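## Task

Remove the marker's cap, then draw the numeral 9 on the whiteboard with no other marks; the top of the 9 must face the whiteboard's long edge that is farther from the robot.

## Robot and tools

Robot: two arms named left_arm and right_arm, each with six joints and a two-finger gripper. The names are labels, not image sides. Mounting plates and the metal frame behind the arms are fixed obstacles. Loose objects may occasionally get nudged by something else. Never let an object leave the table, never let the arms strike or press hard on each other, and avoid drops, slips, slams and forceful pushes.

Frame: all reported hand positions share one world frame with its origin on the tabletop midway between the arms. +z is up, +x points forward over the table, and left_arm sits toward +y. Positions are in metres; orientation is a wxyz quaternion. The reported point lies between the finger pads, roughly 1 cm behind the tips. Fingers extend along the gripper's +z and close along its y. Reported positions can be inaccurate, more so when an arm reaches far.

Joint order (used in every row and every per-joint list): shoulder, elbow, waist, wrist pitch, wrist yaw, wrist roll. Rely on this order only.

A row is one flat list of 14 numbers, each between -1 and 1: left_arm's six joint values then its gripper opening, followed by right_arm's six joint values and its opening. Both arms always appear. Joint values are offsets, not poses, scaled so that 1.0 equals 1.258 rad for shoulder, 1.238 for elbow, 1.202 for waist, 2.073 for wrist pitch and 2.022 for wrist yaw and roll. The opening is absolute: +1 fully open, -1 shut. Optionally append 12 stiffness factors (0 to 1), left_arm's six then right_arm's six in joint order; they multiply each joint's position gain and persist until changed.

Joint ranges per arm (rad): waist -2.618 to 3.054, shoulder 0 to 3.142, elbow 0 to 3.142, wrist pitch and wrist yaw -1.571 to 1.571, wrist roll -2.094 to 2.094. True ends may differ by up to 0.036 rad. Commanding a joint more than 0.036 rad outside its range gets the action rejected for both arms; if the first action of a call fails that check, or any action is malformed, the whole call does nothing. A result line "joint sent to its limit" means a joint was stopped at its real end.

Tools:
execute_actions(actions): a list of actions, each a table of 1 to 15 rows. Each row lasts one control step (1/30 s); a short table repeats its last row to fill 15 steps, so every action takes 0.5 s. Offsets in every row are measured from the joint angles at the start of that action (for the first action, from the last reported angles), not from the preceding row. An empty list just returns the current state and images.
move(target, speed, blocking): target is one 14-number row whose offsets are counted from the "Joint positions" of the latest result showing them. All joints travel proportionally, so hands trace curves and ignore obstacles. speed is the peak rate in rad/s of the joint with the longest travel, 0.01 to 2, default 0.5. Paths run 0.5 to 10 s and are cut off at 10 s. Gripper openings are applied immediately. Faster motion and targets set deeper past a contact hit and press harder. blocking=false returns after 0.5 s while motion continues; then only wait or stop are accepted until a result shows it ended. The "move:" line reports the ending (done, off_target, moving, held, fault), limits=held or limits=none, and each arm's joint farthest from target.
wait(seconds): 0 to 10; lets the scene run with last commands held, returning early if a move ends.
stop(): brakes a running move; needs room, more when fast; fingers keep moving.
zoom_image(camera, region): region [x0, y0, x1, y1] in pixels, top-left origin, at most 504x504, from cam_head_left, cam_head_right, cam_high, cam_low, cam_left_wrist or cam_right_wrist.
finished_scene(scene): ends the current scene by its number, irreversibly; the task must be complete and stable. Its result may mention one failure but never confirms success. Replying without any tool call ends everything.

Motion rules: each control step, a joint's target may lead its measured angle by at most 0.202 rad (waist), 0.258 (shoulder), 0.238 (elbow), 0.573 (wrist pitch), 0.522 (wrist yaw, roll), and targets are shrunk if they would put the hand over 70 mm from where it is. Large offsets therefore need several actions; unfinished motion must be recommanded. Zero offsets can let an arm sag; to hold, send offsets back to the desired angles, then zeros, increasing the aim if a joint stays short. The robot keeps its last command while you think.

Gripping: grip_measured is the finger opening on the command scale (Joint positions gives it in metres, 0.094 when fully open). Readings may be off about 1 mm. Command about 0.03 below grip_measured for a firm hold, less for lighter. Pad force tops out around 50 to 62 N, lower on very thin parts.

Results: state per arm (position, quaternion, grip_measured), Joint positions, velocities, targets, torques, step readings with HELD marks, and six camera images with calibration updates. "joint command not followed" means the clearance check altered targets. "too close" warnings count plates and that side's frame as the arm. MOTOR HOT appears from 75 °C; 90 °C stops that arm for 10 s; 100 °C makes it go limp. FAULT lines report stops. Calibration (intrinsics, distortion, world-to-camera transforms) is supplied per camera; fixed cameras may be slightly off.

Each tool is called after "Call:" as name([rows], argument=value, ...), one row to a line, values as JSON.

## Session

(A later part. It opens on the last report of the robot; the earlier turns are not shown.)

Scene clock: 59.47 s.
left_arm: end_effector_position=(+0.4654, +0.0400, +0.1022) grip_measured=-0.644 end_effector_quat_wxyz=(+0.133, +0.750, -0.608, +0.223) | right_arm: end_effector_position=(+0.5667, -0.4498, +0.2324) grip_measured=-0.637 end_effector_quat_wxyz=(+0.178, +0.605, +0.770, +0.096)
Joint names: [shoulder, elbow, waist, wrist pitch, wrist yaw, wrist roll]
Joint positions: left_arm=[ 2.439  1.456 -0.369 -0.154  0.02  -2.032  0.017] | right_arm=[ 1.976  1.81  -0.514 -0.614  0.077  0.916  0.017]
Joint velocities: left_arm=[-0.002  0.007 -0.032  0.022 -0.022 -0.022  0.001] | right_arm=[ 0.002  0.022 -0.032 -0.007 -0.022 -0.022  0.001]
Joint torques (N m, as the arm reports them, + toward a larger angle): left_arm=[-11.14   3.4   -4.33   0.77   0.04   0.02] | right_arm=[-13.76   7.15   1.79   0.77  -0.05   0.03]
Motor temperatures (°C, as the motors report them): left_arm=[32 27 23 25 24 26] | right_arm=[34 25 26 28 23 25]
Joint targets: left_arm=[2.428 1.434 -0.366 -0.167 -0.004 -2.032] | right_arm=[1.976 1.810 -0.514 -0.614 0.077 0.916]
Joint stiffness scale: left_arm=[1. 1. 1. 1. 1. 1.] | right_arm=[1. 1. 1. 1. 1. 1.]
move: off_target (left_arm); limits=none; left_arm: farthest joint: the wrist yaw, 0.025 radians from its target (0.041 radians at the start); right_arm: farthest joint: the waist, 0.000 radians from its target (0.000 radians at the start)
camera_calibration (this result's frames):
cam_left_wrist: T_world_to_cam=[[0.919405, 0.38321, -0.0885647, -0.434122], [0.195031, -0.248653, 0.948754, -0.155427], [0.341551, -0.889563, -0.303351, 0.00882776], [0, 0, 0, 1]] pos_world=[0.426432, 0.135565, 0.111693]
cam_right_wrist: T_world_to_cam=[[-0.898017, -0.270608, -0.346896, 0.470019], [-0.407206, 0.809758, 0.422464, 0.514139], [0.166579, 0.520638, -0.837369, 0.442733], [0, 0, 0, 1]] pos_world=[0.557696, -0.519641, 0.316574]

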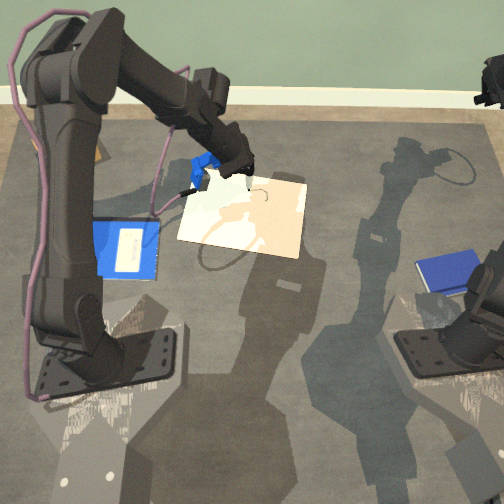

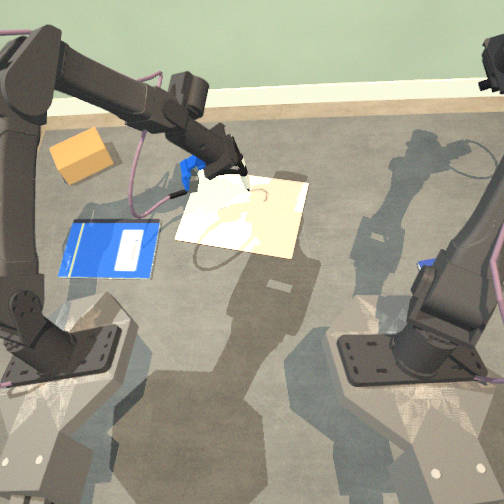

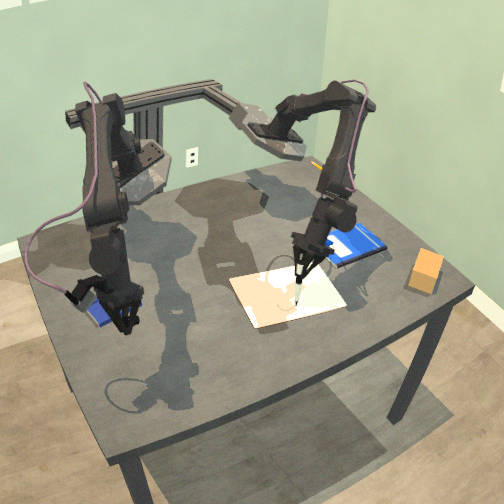

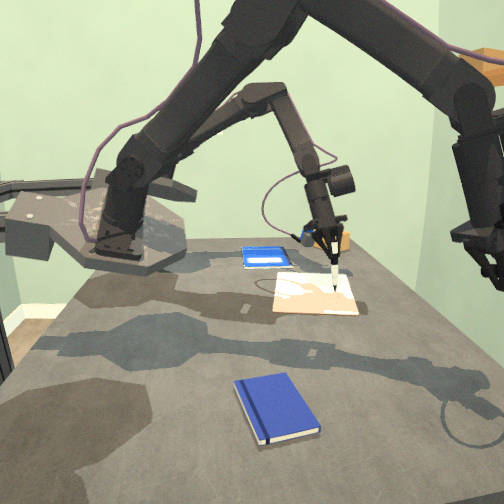

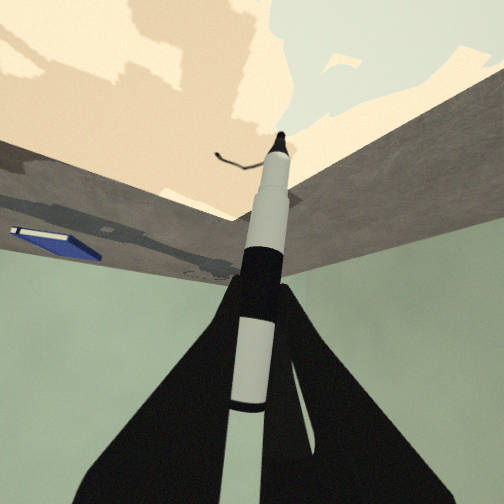

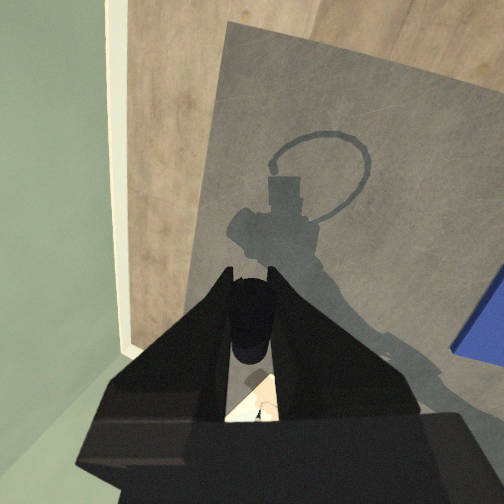

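Call:
move(target=[-0.054,-0.115,0.01,0.033,-0.012,0,-0.7,0,0,0,0,0,0,-0.7], speed=0.2)

Scene clock: 60.73 s.
left_arm: end_effector_position=(+0.4492, +0.0519, +0.1019) grip_measured=-0.644 end_effector_quat_wxyz=(+0.126, +0.754, -0.604, +0.225) | right_arm: end_effector_position=(+0.5667, -0.4498, +0.2324) grip_measured=-0.637 end_effector_quat_wxyz=(+0.178, +0.605, +0.770, +0.096)
Joint names: [shoulder, elbow, waist, wrist pitch, wrist yaw, wrist roll]
Joint positions: left_arm=[ 2.383  1.335 -0.36  -0.079  0.011 -2.032  0.017] | right_arm=[ 1.976  1.81  -0.514 -0.614  0.077  0.916  0.017]
Joint velocities: left_arm=[ 0.002  0.002  0.007  0.022  0.022 -0.022  0.002] | right_arm=[ 0.002 -0.012 -0.002  0.007 -0.007  0.007 -0.   ]
Joint torques (N m, as the arm reports them, + toward a larger angle): left_arm=[-10.76   3.22  -3.97   0.83   0.16   0.03] | right_arm=[-13.68   7.12   1.76   0.78  -0.06   0.01]
Motor temperatures (°C, as the motors report them): left_arm=[32 27 23 25 24 26] | right_arm=[34 26 26 28 23 25]
Joint targets: left_arm=[2.371 1.314 -0.357 -0.086 -0.004 -2.032] | right_arm=[1.976 1.810 -0.514 -0.614 0.077 0.916]
Joint stiffness scale: left_arm=[1. 1. 1. 1. 1. 1.] | right_arm=[1. 1. 1. 1. 1. 1.]
move: off_target (left_arm); limits=none; left_arm: farthest joint: the elbow, 0.022 radians from its target (0.143 radians at the start); right_arm: farthest joint: the waist, 0.000 radians from its target (0.000 radians at the start)
camera_calibration (this result's frames):
cam_left_wrist: T_world_to_cam=[[0.914406, 0.396962, -0.0792616, -0.423195], [0.192078, -0.253133, 0.948172, -0.147427], [0.356324, -0.882239, -0.307714, 0.0182938], [0, 0, 0, 1]] pos_world=[0.408771, 0.146813, 0.111872]
cam_right_wrist: T_world_to_cam=[[-0.898017, -0.270608, -0.346896, 0.470019], [-0.407206, 0.809758, 0.422464, 0.514139], [0.166579, 0.520638, -0.837369, 0.442733], [0, 0, 0, 1]] pos_world=[0.557696, -0.519641, 0.316574]

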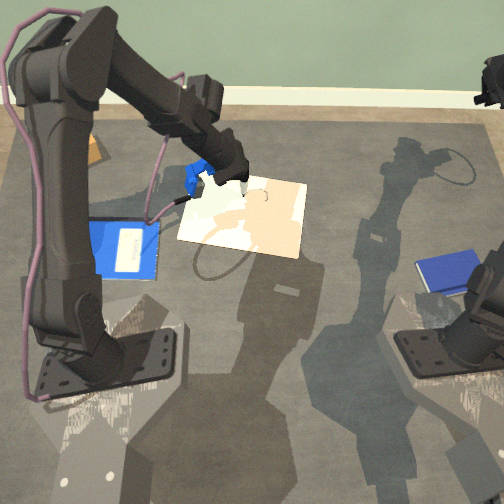

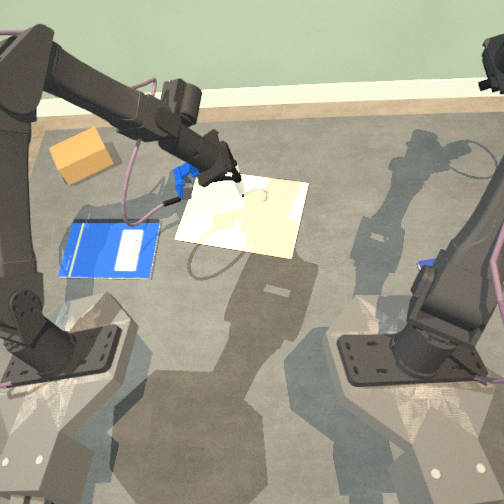

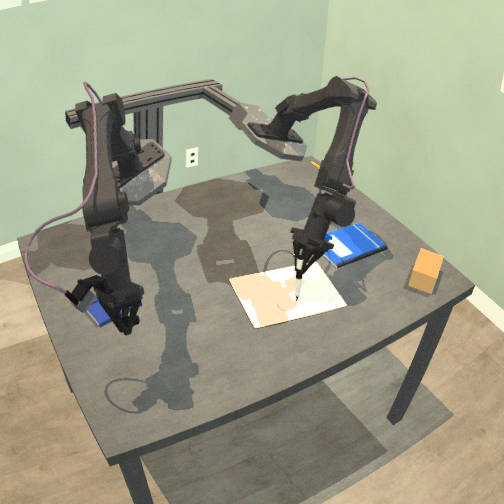

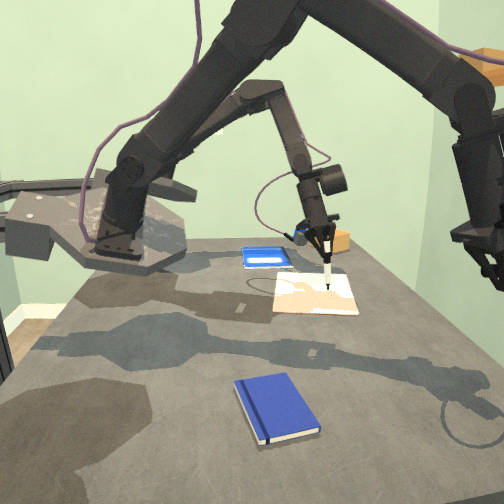

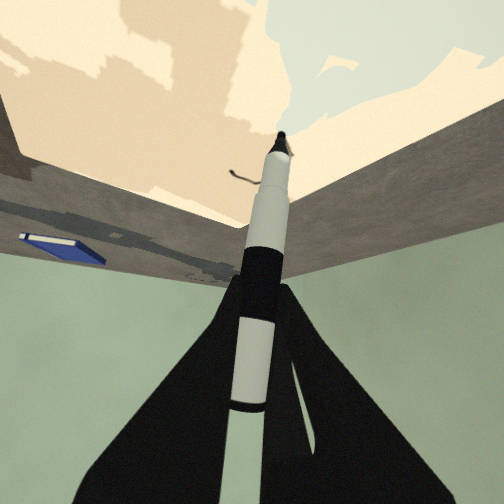

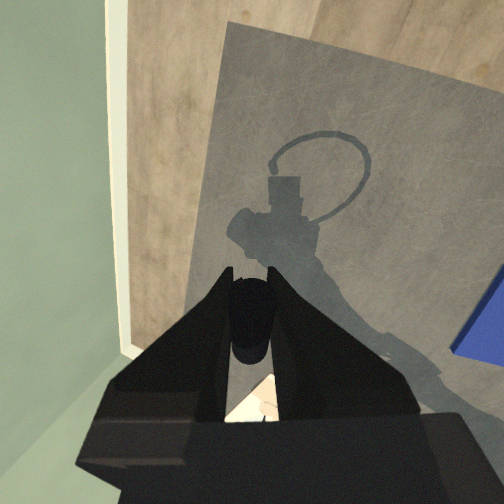

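Call:
move(target=[-0.029,-0.095,-0.02,0.03,-0.005,0,-0.7,0,0,0,0,0,0,-0.7], speed=0.2)

Scene clock: 61.83 s.
left_arm: end_effector_position=(+0.4320, +0.0503, +0.1013) grip_measured=-0.644 end_effector_quat_wxyz=(+0.124, +0.750, -0.607, +0.230) | right_arm: end_effector_position=(+0.5667, -0.4498, +0.2324) grip_measured=-0.637 end_effector_quat_wxyz=(+0.178, +0.605, +0.770, +0.096)
Joint names: [shoulder, elbow, waist, wrist pitch, wrist yaw, wrist roll]
Joint positions: left_arm=[ 2.356  1.241 -0.374 -0.002  0.009 -2.032  0.017] | right_arm=[ 1.976  1.81  -0.514 -0.614  0.077  0.916  0.017]
Joint velocities: left_arm=[ 0.017  0.007 -0.007 -0.007  0.066 -0.007  0.   ] | right_arm=[-0.002 -0.032  0.012  0.037  0.051  0.007  0.001]
Joint torques (N m, as the arm reports them, + toward a larger angle): left_arm=[-10.21   2.79  -4.92   0.77   0.21   0.03] | right_arm=[-13.75   7.1    1.8    0.76  -0.06   0.02]
Motor temperatures (°C, as the motors report them): left_arm=[32 27 23 25 24 26] | right_arm=[34 26 26 28 23 25]
Joint targets: left_arm=[2.347 1.217 -0.384 -0.017 0.001 -2.032] | right_arm=[1.976 1.810 -0.514 -0.614 0.077 0.916]
Joint stiffness scale: left_arm=[1. 1. 1. 1. 1. 1.] | right_arm=[1. 1. 1. 1. 1. 1.]
move: off_target (left_arm); limits=none; left_arm: farthest joint: the elbow, 0.024 radians from its target (0.118 radians at the start); right_arm: farthest joint: the waist, 0.000 radians from its target (0.000 radians at the start)
camera_calibration (this result's frames):
cam_left_wrist: T_world_to_cam=[[0.918349, 0.389866, -0.0681196, -0.409354], [0.177258, -0.251281, 0.951545, -0.137983], [0.353858, -0.885924, -0.29987, 0.0233045], [0, 0, 0, 1]] pos_world=[0.392142, 0.145567, 0.110401]
cam_right_wrist: T_world_to_cam=[[-0.898017, -0.270608, -0.346896, 0.470019], [-0.407206, 0.809758, 0.422464, 0.514139], [0.166579, 0.520638, -0.837369, 0.442733], [0, 0, 0, 1]] pos_world=[0.557696, -0.519641, 0.316574]

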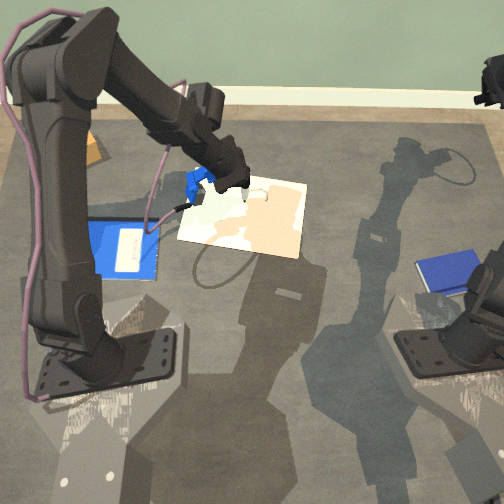

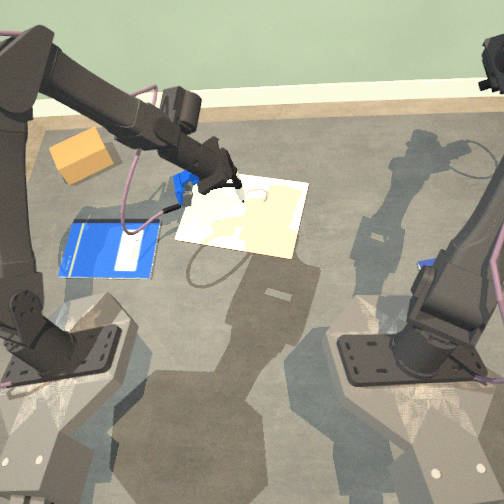

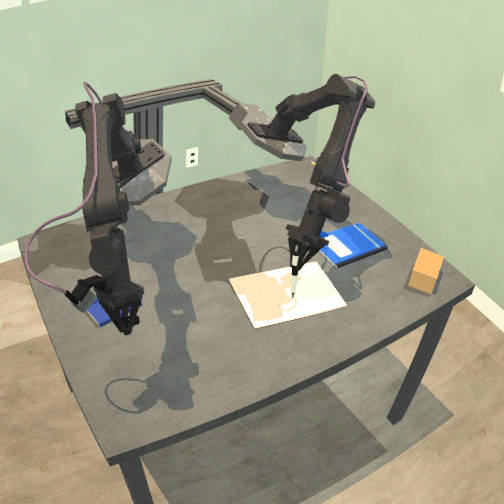

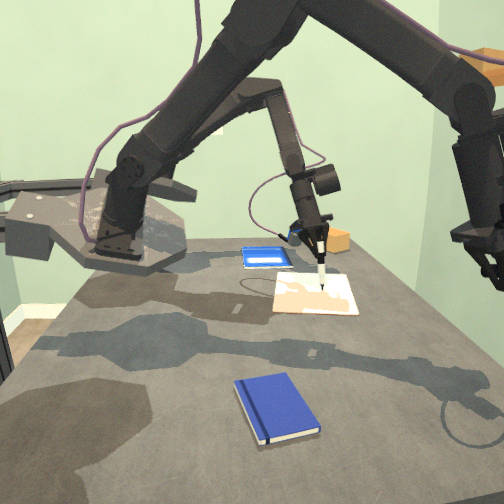

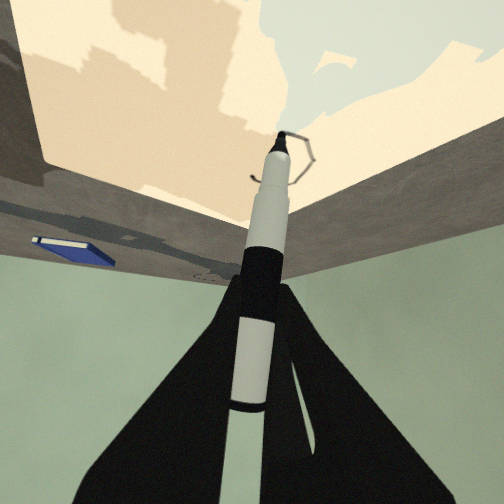

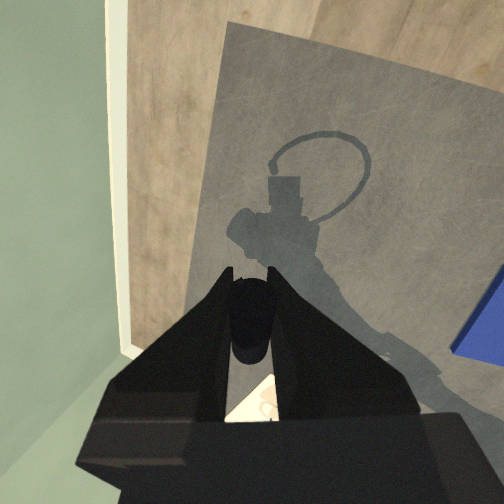

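Call:
move(target=[0.034,-0.034,-0.047,0.006,-0.004,0,-0.7,0,0,0,0,0,0,-0.7], speed=0.15)

Scene clock: 62.80 s.
left_arm: end_effector_position=(+0.4172, +0.0299, +0.1011) grip_measured=-0.644 end_effector_quat_wxyz=(+0.128, +0.735, -0.624, +0.232) | right_arm: end_effector_position=(+0.5667, -0.4498, +0.2324) grip_measured=-0.637 end_effector_quat_wxyz=(+0.178, +0.605, +0.770, +0.096)
Joint names: [shoulder, elbow, waist, wrist pitch, wrist yaw, wrist roll]
Joint positions: left_arm=[ 2.375  1.223 -0.422  0.027  0.004 -2.032  0.017] | right_arm=[ 1.976  1.81  -0.514 -0.614  0.077  0.916  0.017]
Joint velocities: left_arm=[ 0.012  0.002 -0.002 -0.007  0.037  0.037  0.   ] | right_arm=[ 0.002  0.007  0.002 -0.007 -0.051  0.022  0.   ]
Joint torques (N m, as the arm reports them, + toward a larger angle): left_arm=[-7.88  2.78 -4.7   0.79  0.27  0.03] | right_arm=[-13.68   7.11   1.79   0.77  -0.06   0.03]
Motor temperatures (°C, as the motors report them): left_arm=[32 27 23 25 24 26] | right_arm=[34 26 26 28 23 25]
Joint targets: left_arm=[2.399 1.199 -0.430 0.011 0.001 -2.032] | right_arm=[1.976 1.810 -0.514 -0.614 0.077 0.916]
Joint stiffness scale: left_arm=[1. 1. 1. 1. 1. 1.] | right_arm=[1. 1. 1. 1. 1. 1.]
move: off_target (left_arm); limits=none; left_arm: farthest joint: the elbow, 0.024 radians from its target (0.042 radians at the start); right_arm: farthest joint: the waist, 0.000 radians from its target (0.000 radians at the start)
camera_calibration (this result's frames):
cam_left_wrist: T_world_to_cam=[[0.93601, 0.346675, -0.0608447, -0.394711], [0.156599, -0.255361, 0.954079, -0.131808], [0.315218, -0.902556, -0.29331, 0.0263452], [0, 0, 0, 1]] pos_world=[0.38179, 0.126956, 0.109466]
cam_right_wrist: T_world_to_cam=[[-0.898017, -0.270608, -0.346896, 0.470019], [-0.407206, 0.809758, 0.422464, 0.514139], [0.166579, 0.520638, -0.837369, 0.442733], [0, 0, 0, 1]] pos_world=[0.557696, -0.519641, 0.316574]

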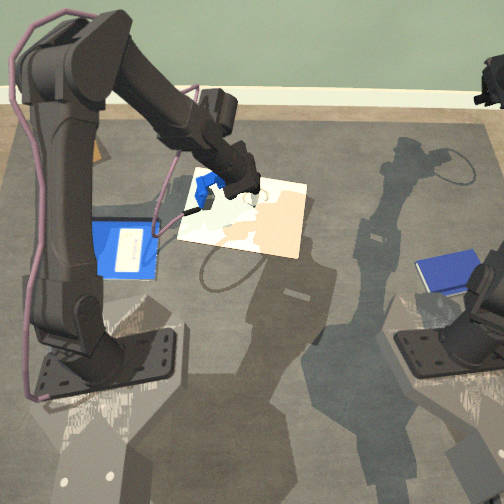

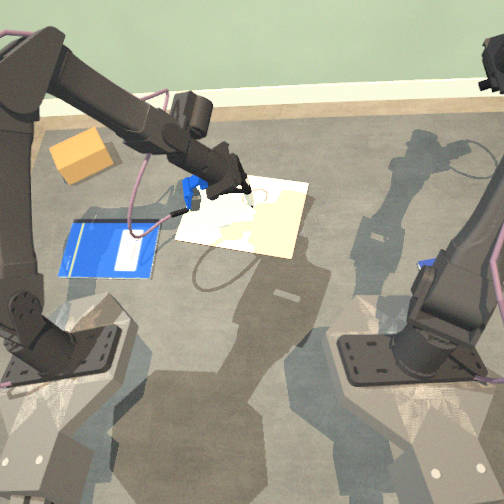

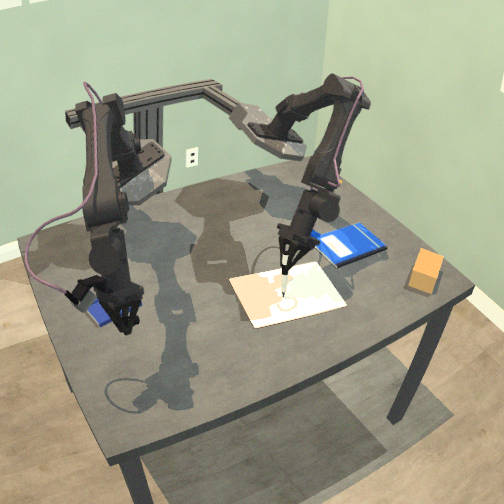

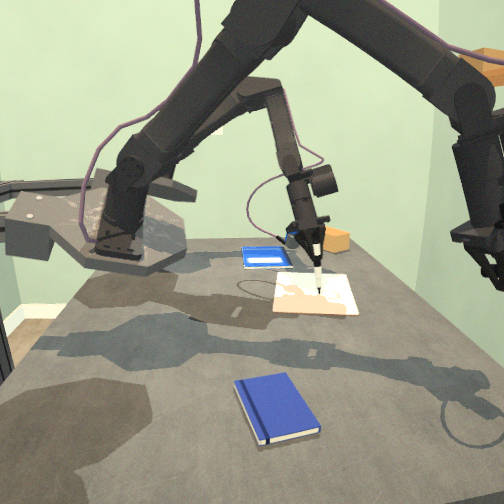

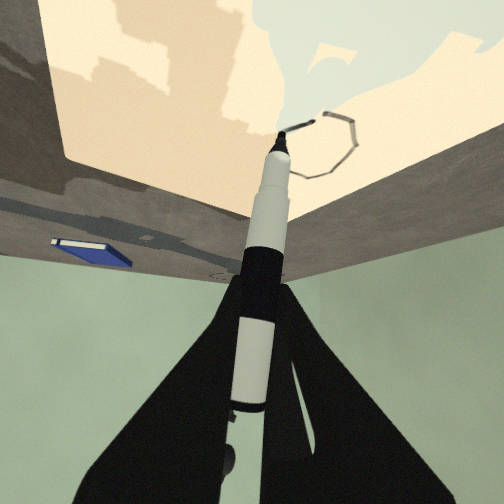

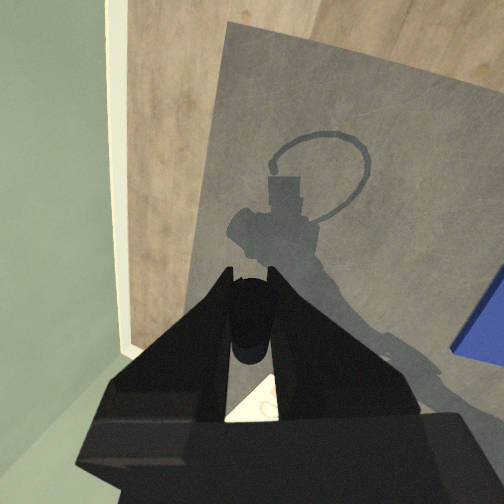

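Call:
move(target=[0.061,0.066,-0.037,-0.025,0,0,-0.7,0,0,0,0,0,0,-0.7], speed=0.15)

Scene clock: 63.87 s.
left_arm: end_effector_position=(+0.4221, +0.0086, +0.1010) grip_measured=-0.644 end_effector_quat_wxyz=(+0.130, +0.723, -0.635, +0.239) | right_arm: end_effector_position=(+0.5667, -0.4498, +0.2324) grip_measured=-0.637 end_effector_quat_wxyz=(+0.178, +0.605, +0.770, +0.096)
Joint names: [shoulder, elbow, waist, wrist pitch, wrist yaw, wrist roll]
Joint positions: left_arm=[ 2.424  1.289 -0.457  0.013  0.003 -2.032  0.017] | right_arm=[ 1.976  1.81  -0.514 -0.614  0.077  0.916  0.017]
Joint velocities: left_arm=[-0.002 -0.007 -0.002  0.022  0.051  0.095 -0.   ] | right_arm=[-0.002 -0.002 -0.022  0.037  0.037 -0.139  0.002]
Joint torques (N m, as the arm reports them, + toward a larger angle): left_arm=[-7.82  5.63 -5.19  0.55  0.35  0.03] | right_arm=[-13.72   7.14   1.83   0.78  -0.05   0.  ]
Motor temperatures (°C, as the motors report them): left_arm=[32 27 24 25 24 26] | right_arm=[35 26 26 28 23 25]
Joint targets: left_arm=[2.452 1.304 -0.467 -0.025 0.004 -2.032] | right_arm=[1.976 1.810 -0.514 -0.614 0.077 0.916]
Joint stiffness scale: left_arm=[1. 1. 1. 1. 1. 1.] | right_arm=[1. 1. 1. 1. 1. 1.]
move: off_target (left_arm); limits=none; left_arm: farthest joint: the wrist pitch, 0.038 radians from its target (0.051 radians at the start); right_arm: farthest joint: the waist, 0.000 radians from its target (0.000 radians at the start)
camera_calibration (this result's frames):
cam_left_wrist: T_world_to_cam=[[0.946631, 0.318526, -0.0493068, -0.397297], [0.13432, -0.250785, 0.958679, -0.129032], [0.292999, -0.914138, -0.280186, 0.0136601], [0, 0, 0, 1]] pos_world=[0.389423, 0.106677, 0.107938]
cam_right_wrist: T_world_to_cam=[[-0.898017, -0.270608, -0.346896, 0.470019], [-0.407206, 0.809758, 0.422464, 0.514139], [0.166579, 0.520638, -0.837369, 0.442733], [0, 0, 0, 1]] pos_world=[0.557696, -0.519641, 0.316574]

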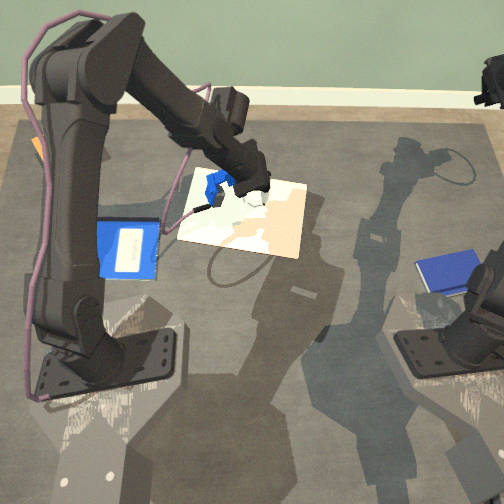

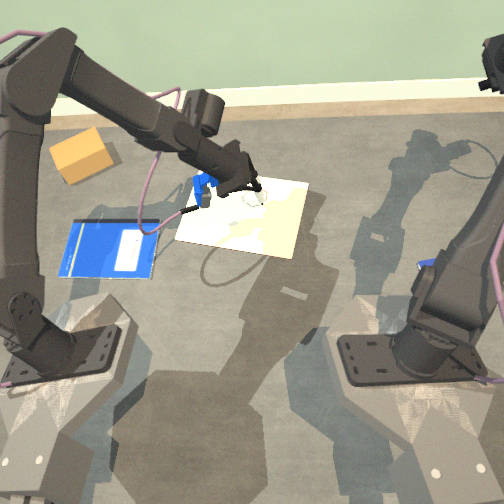

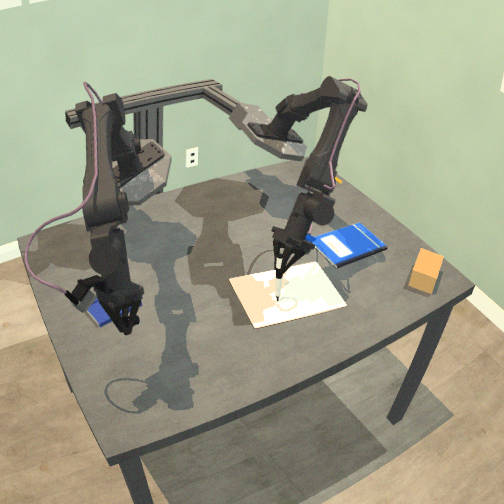

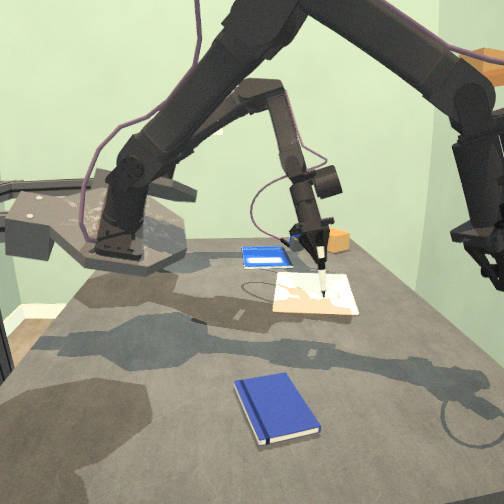

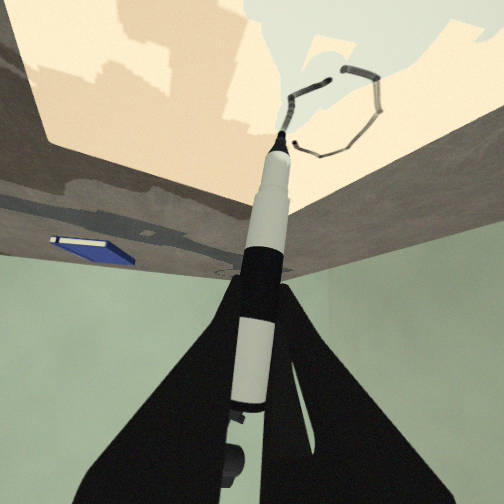

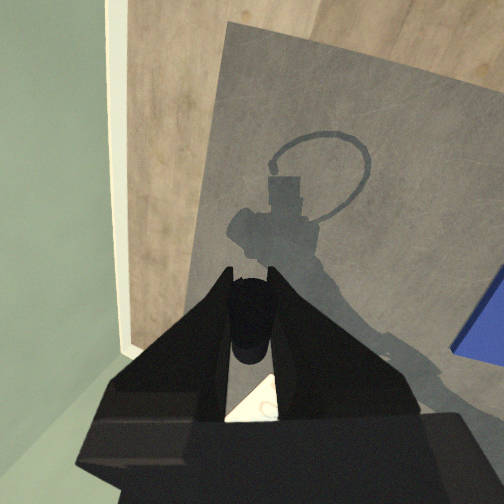

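Call:
move(target=[0.057,0.107,-0.01,-0.055,0,0,-0.7,0,0,0,0,0,0,-0.7], speed=0.15)

Scene clock: 65.33 s.
left_arm: end_effector_position=(+0.4368, -0.0001, +0.1015) grip_measured=-0.644 end_effector_quat_wxyz=(+0.136, +0.722, -0.638, +0.232) | right_arm: end_effector_position=(+0.5667, -0.4498, +0.2324) grip_measured=-0.637 end_effector_quat_wxyz=(+0.178, +0.605, +0.770, +0.096)
Joint names: [shoulder, elbow, waist, wrist pitch, wrist yaw, wrist roll]
Joint positions: left_arm=[ 2.467  1.404 -0.459 -0.076  0.009 -2.032  0.017] | right_arm=[ 1.976  1.81  -0.514 -0.614  0.077  0.916  0.017]
Joint velocities: left_arm=[ 0.007 -0.017  0.017  0.022 -0.037 -0.022  0.001] | right_arm=[-0.007  0.007 -0.007 -0.007 -0.007  0.007  0.001]
Joint torques (N m, as the arm reports them, + toward a larger angle): left_arm=[-8.2   6.05 -5.19  0.66  0.26  0.03] | right_arm=[-13.73   7.11   1.81   0.76  -0.05   0.01]
Motor temperatures (°C, as the motors report them): left_arm=[31 27 24 25 24 26] | right_arm=[35 26 26 28 23 25]
Joint targets: left_arm=[2.496 1.422 -0.469 -0.101 0.003 -2.032] | right_arm=[1.976 1.810 -0.514 -0.614 0.077 0.916]
Joint stiffness scale: left_arm=[1. 1. 1. 1. 1. 1.] | right_arm=[1. 1. 1. 1. 1. 1.]
move: off_target (left_arm); limits=none; left_arm: farthest joint: the shoulder, 0.028 radians from its target (0.072 radians at the start); right_arm: farthest joint: the waist, 0.000 radians from its target (0.000 radians at the start)
camera_calibration (this result's frames):
cam_left_wrist: T_world_to_cam=[[0.949237, 0.307988, -0.0639757, -0.408068], [0.146713, -0.253571, 0.956126, -0.138829], [0.278253, -0.916976, -0.285885, 0.00866407], [0, 0, 0, 1]] pos_world=[0.40531, 0.0984216, 0.109108]
cam_right_wrist: T_world_to_cam=[[-0.898017, -0.270608, -0.346896, 0.470019], [-0.407206, 0.809758, 0.422464, 0.514139], [0.166579, 0.520638, -0.837369, 0.442733], [0, 0, 0, 1]] pos_world=[0.557696, -0.519641, 0.316574]

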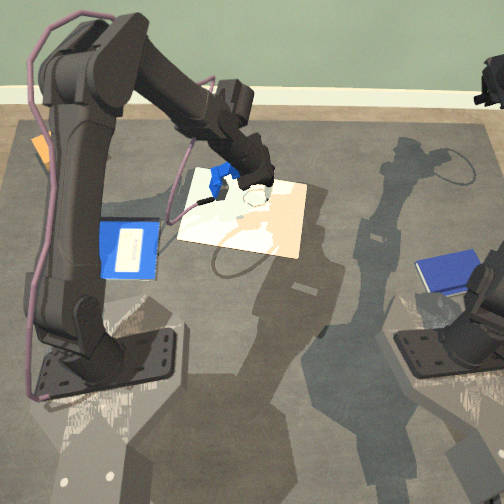

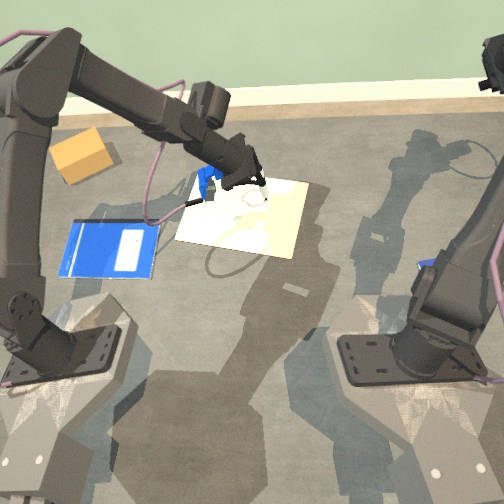

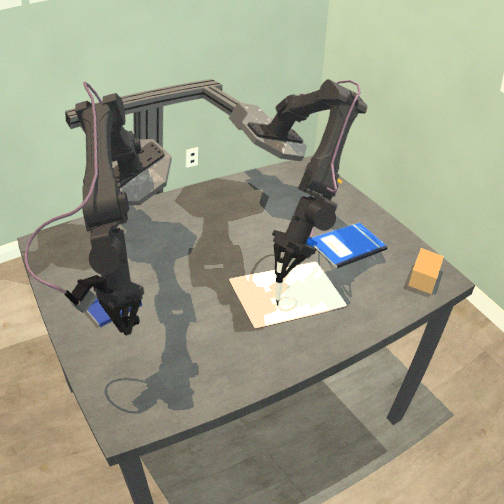

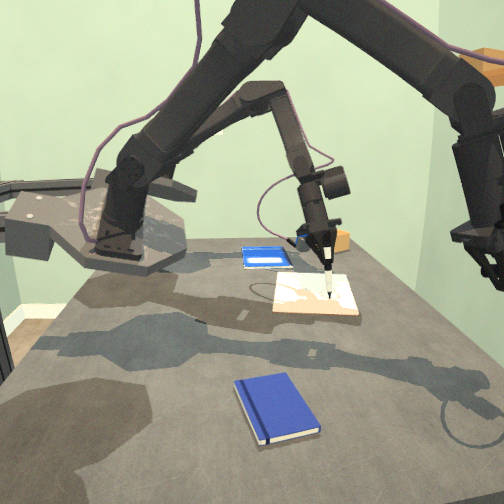

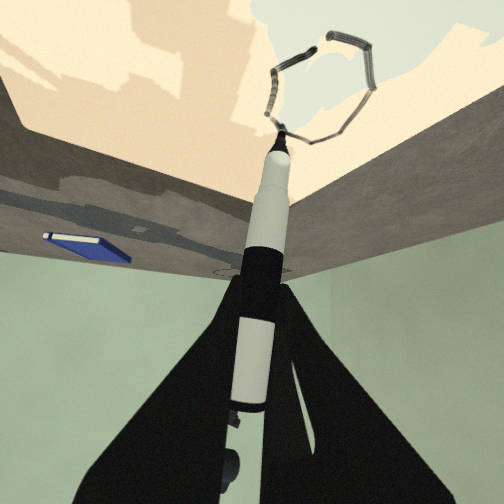

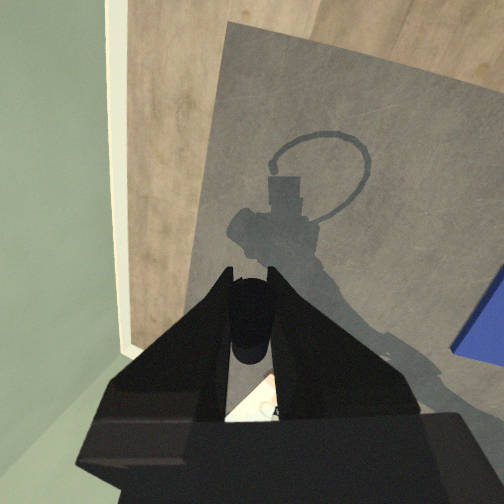

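Call:
move(target=[-0.051,-0.171,-0.022,0.066,-0.004,0,-0.7,0,0,0,0,0,0,-0.7], speed=0.2)

Scene clock: 66.93 s.
left_arm: end_effector_position=(+0.4058, +0.0039, +0.1006) grip_measured=-0.644 end_effector_quat_wxyz=(+0.133, +0.716, -0.640, +0.246) | right_arm: end_effector_position=(+0.5667, -0.4498, +0.2324) grip_measured=-0.637 end_effector_quat_wxyz=(+0.178, +0.605, +0.770, +0.096)
Joint names: [shoulder, elbow, waist, wrist pitch, wrist yaw, wrist roll]
Joint positions: left_arm=[ 2.411  1.217 -0.475  0.08   0.009 -2.032  0.017] | right_arm=[ 1.976  1.81  -0.514 -0.614  0.077  0.916  0.017]
Joint velocities: left_arm=[ 0.012  0.002 -0.012 -0.022 -0.037 -0.081 -0.001] | right_arm=[-0.012  0.032  0.002 -0.022 -0.037  0.007 -0.001]
Joint torques (N m, as the arm reports them, + toward a larger angle): left_arm=[-9.97  2.63 -4.99  0.81  0.23  0.03] | right_arm=[-13.68   7.11   1.78   0.76  -0.04   0.  ]
Motor temperatures (°C, as the motors report them): left_arm=[32 27 24 25 24 26] | right_arm=[35 26 26 28 23 25]
Joint targets: left_arm=[2.403 1.192 -0.486 0.060 0.001 -2.032] | right_arm=[1.976 1.810 -0.514 -0.614 0.077 0.916]
Joint stiffness scale: left_arm=[1. 1. 1. 1. 1. 1.] | right_arm=[1. 1. 1. 1. 1. 1.]
move: off_target (left_arm); limits=none; left_arm: farthest joint: the elbow, 0.024 radians from its target (0.212 radians at the start); right_arm: farthest joint: the waist, 0.000 radians from its target (0.000 radians at the start)
camera_calibration (this result's frames):
cam_left_wrist: T_world_to_cam=[[0.952011, 0.303056, -0.0428051, -0.383183], [0.120047, -0.241085, 0.963051, -0.122335], [0.281538, -0.921974, -0.265896, 0.0173749], [0, 0, 0, 1]] pos_world=[0.374588, 0.102652, 0.106033]
cam_right_wrist: T_world_to_cam=[[-0.898017, -0.270608, -0.346896, 0.470019], [-0.407206, 0.809758, 0.422464, 0.514139], [0.166579, 0.520638, -0.837369, 0.442733], [0, 0, 0, 1]] pos_world=[0.557696, -0.519641, 0.316574]

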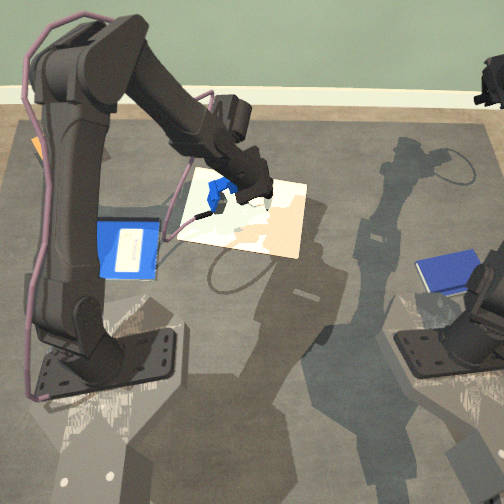

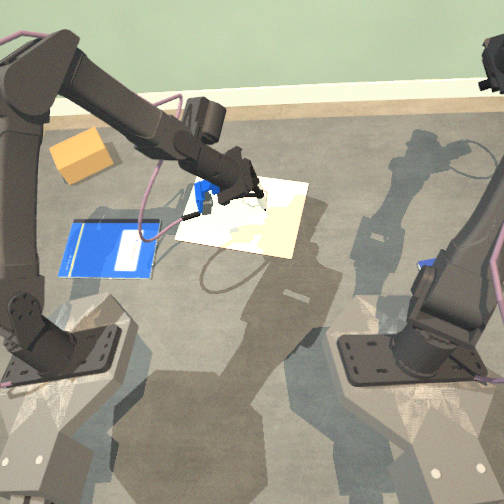

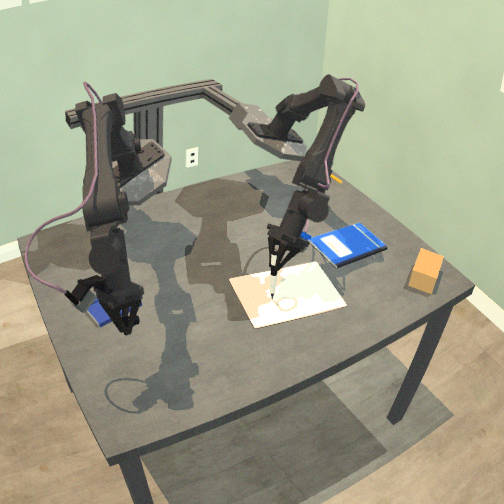

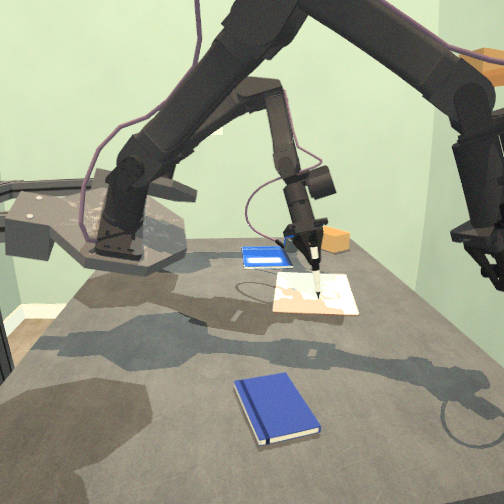

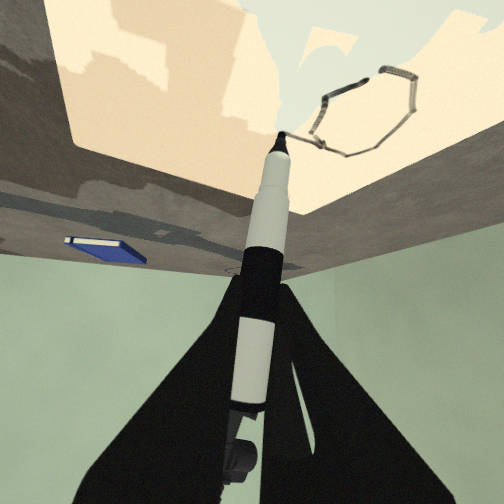

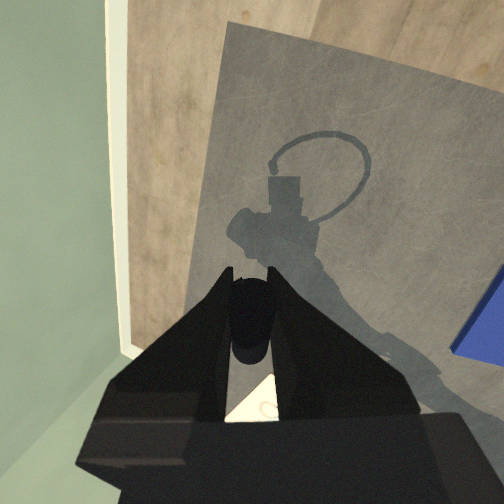

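Call:
move(target=[-0.029,-0.097,-0.017,0.01,-0.004,0,-0.7,0,0,0,0,0,0,-0.7], speed=0.15)

Scene clock: 68.23 s.
left_arm: end_effector_position=(+0.3839, +0.0079, +0.1002) grip_measured=-0.644 end_effector_quat_wxyz=(+0.136, +0.712, -0.645, +0.242) | right_arm: end_effector_position=(+0.5667, -0.4498, +0.2324) grip_measured=-0.637 end_effector_quat_wxyz=(+0.178, +0.605, +0.770, +0.096)
Joint names: [shoulder, elbow, waist, wrist pitch, wrist yaw, wrist roll]
Joint positions: left_arm=[ 2.38   1.123 -0.486  0.131  0.009 -2.032  0.017] | right_arm=[ 1.976  1.81  -0.514 -0.614  0.077  0.916  0.017]
Joint velocities: left_arm=[-0.007 -0.002  0.007  0.022 -0.007 -0.081 -0.002] | right_arm=[-0.012  0.012  0.007 -0.051 -0.007 -0.037  0.001]
Joint torques (N m, as the arm reports them, + toward a larger angle): left_arm=[-9.37  2.23 -4.92  0.67  0.24  0.03] | right_arm=[-13.72   7.13   1.8    0.76  -0.04   0.02]
Motor temperatures (°C, as the motors report them): left_arm=[32 27 24 25 24 26] | right_arm=[35 26 26 28 23 25]
Joint targets: left_arm=[2.375 1.096 -0.495 0.101 0.001 -2.032] | right_arm=[1.976 1.810 -0.514 -0.614 0.077 0.916]
Joint stiffness scale: left_arm=[1. 1. 1. 1. 1. 1.] | right_arm=[1. 1. 1. 1. 1. 1.]
move: off_target (left_arm); limits=none; left_arm: farthest joint: the wrist pitch, 0.030 radians from its target (0.021 radians at the start); right_arm: farthest joint: the waist, 0.000 radians from its target (0.000 radians at the start)
camera_calibration (this result's frames):
cam_left_wrist: T_world_to_cam=[[0.956064, 0.289149, -0.0483137, -0.364401], [0.122559, -0.24452, 0.961868, -0.119183], [0.266309, -0.925529, -0.269214, 0.0333377], [0, 0, 0, 1]] pos_world=[0.35412, 0.107079, 0.106008]
cam_right_wrist: T_world_to_cam=[[-0.898017, -0.270608, -0.346896, 0.470019], [-0.407206, 0.809758, 0.422464, 0.514139], [0.166579, 0.520638, -0.837369, 0.442733], [0, 0, 0, 1]] pos_world=[0.557696, -0.519641, 0.316574]

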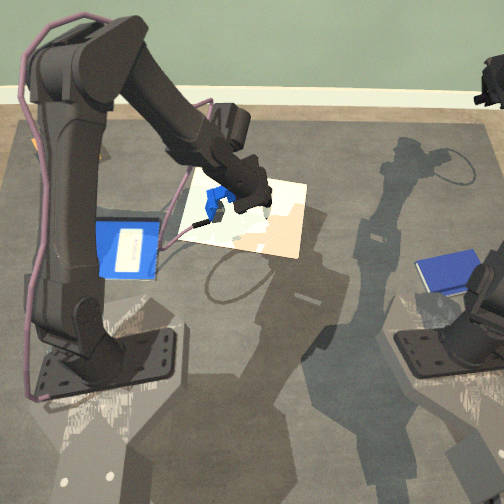

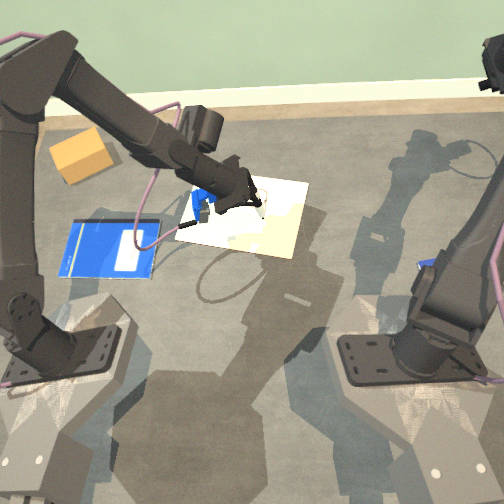

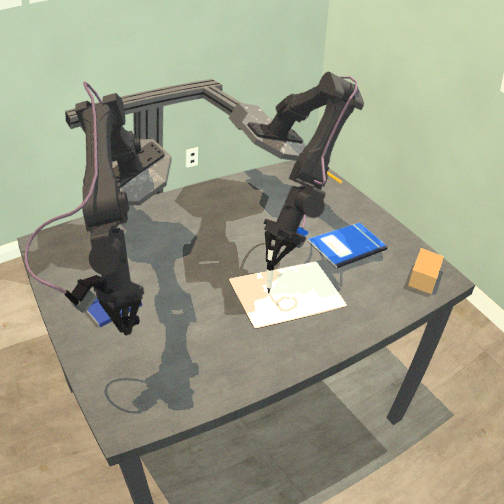

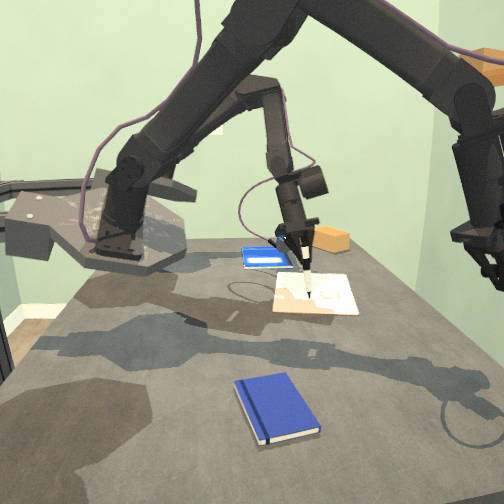

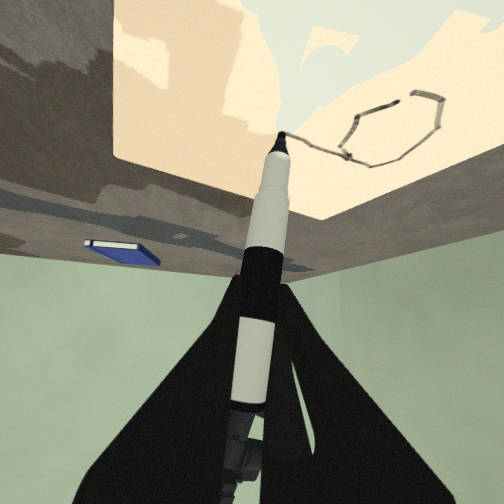

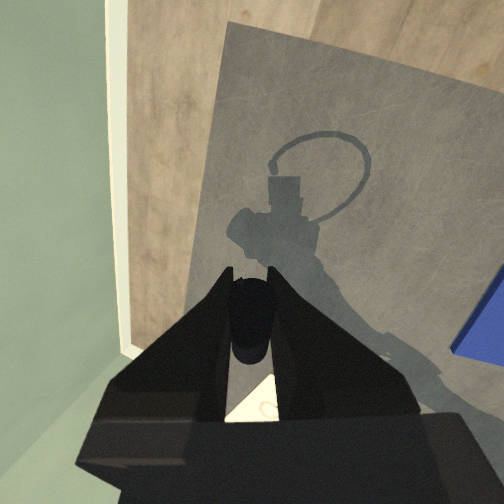

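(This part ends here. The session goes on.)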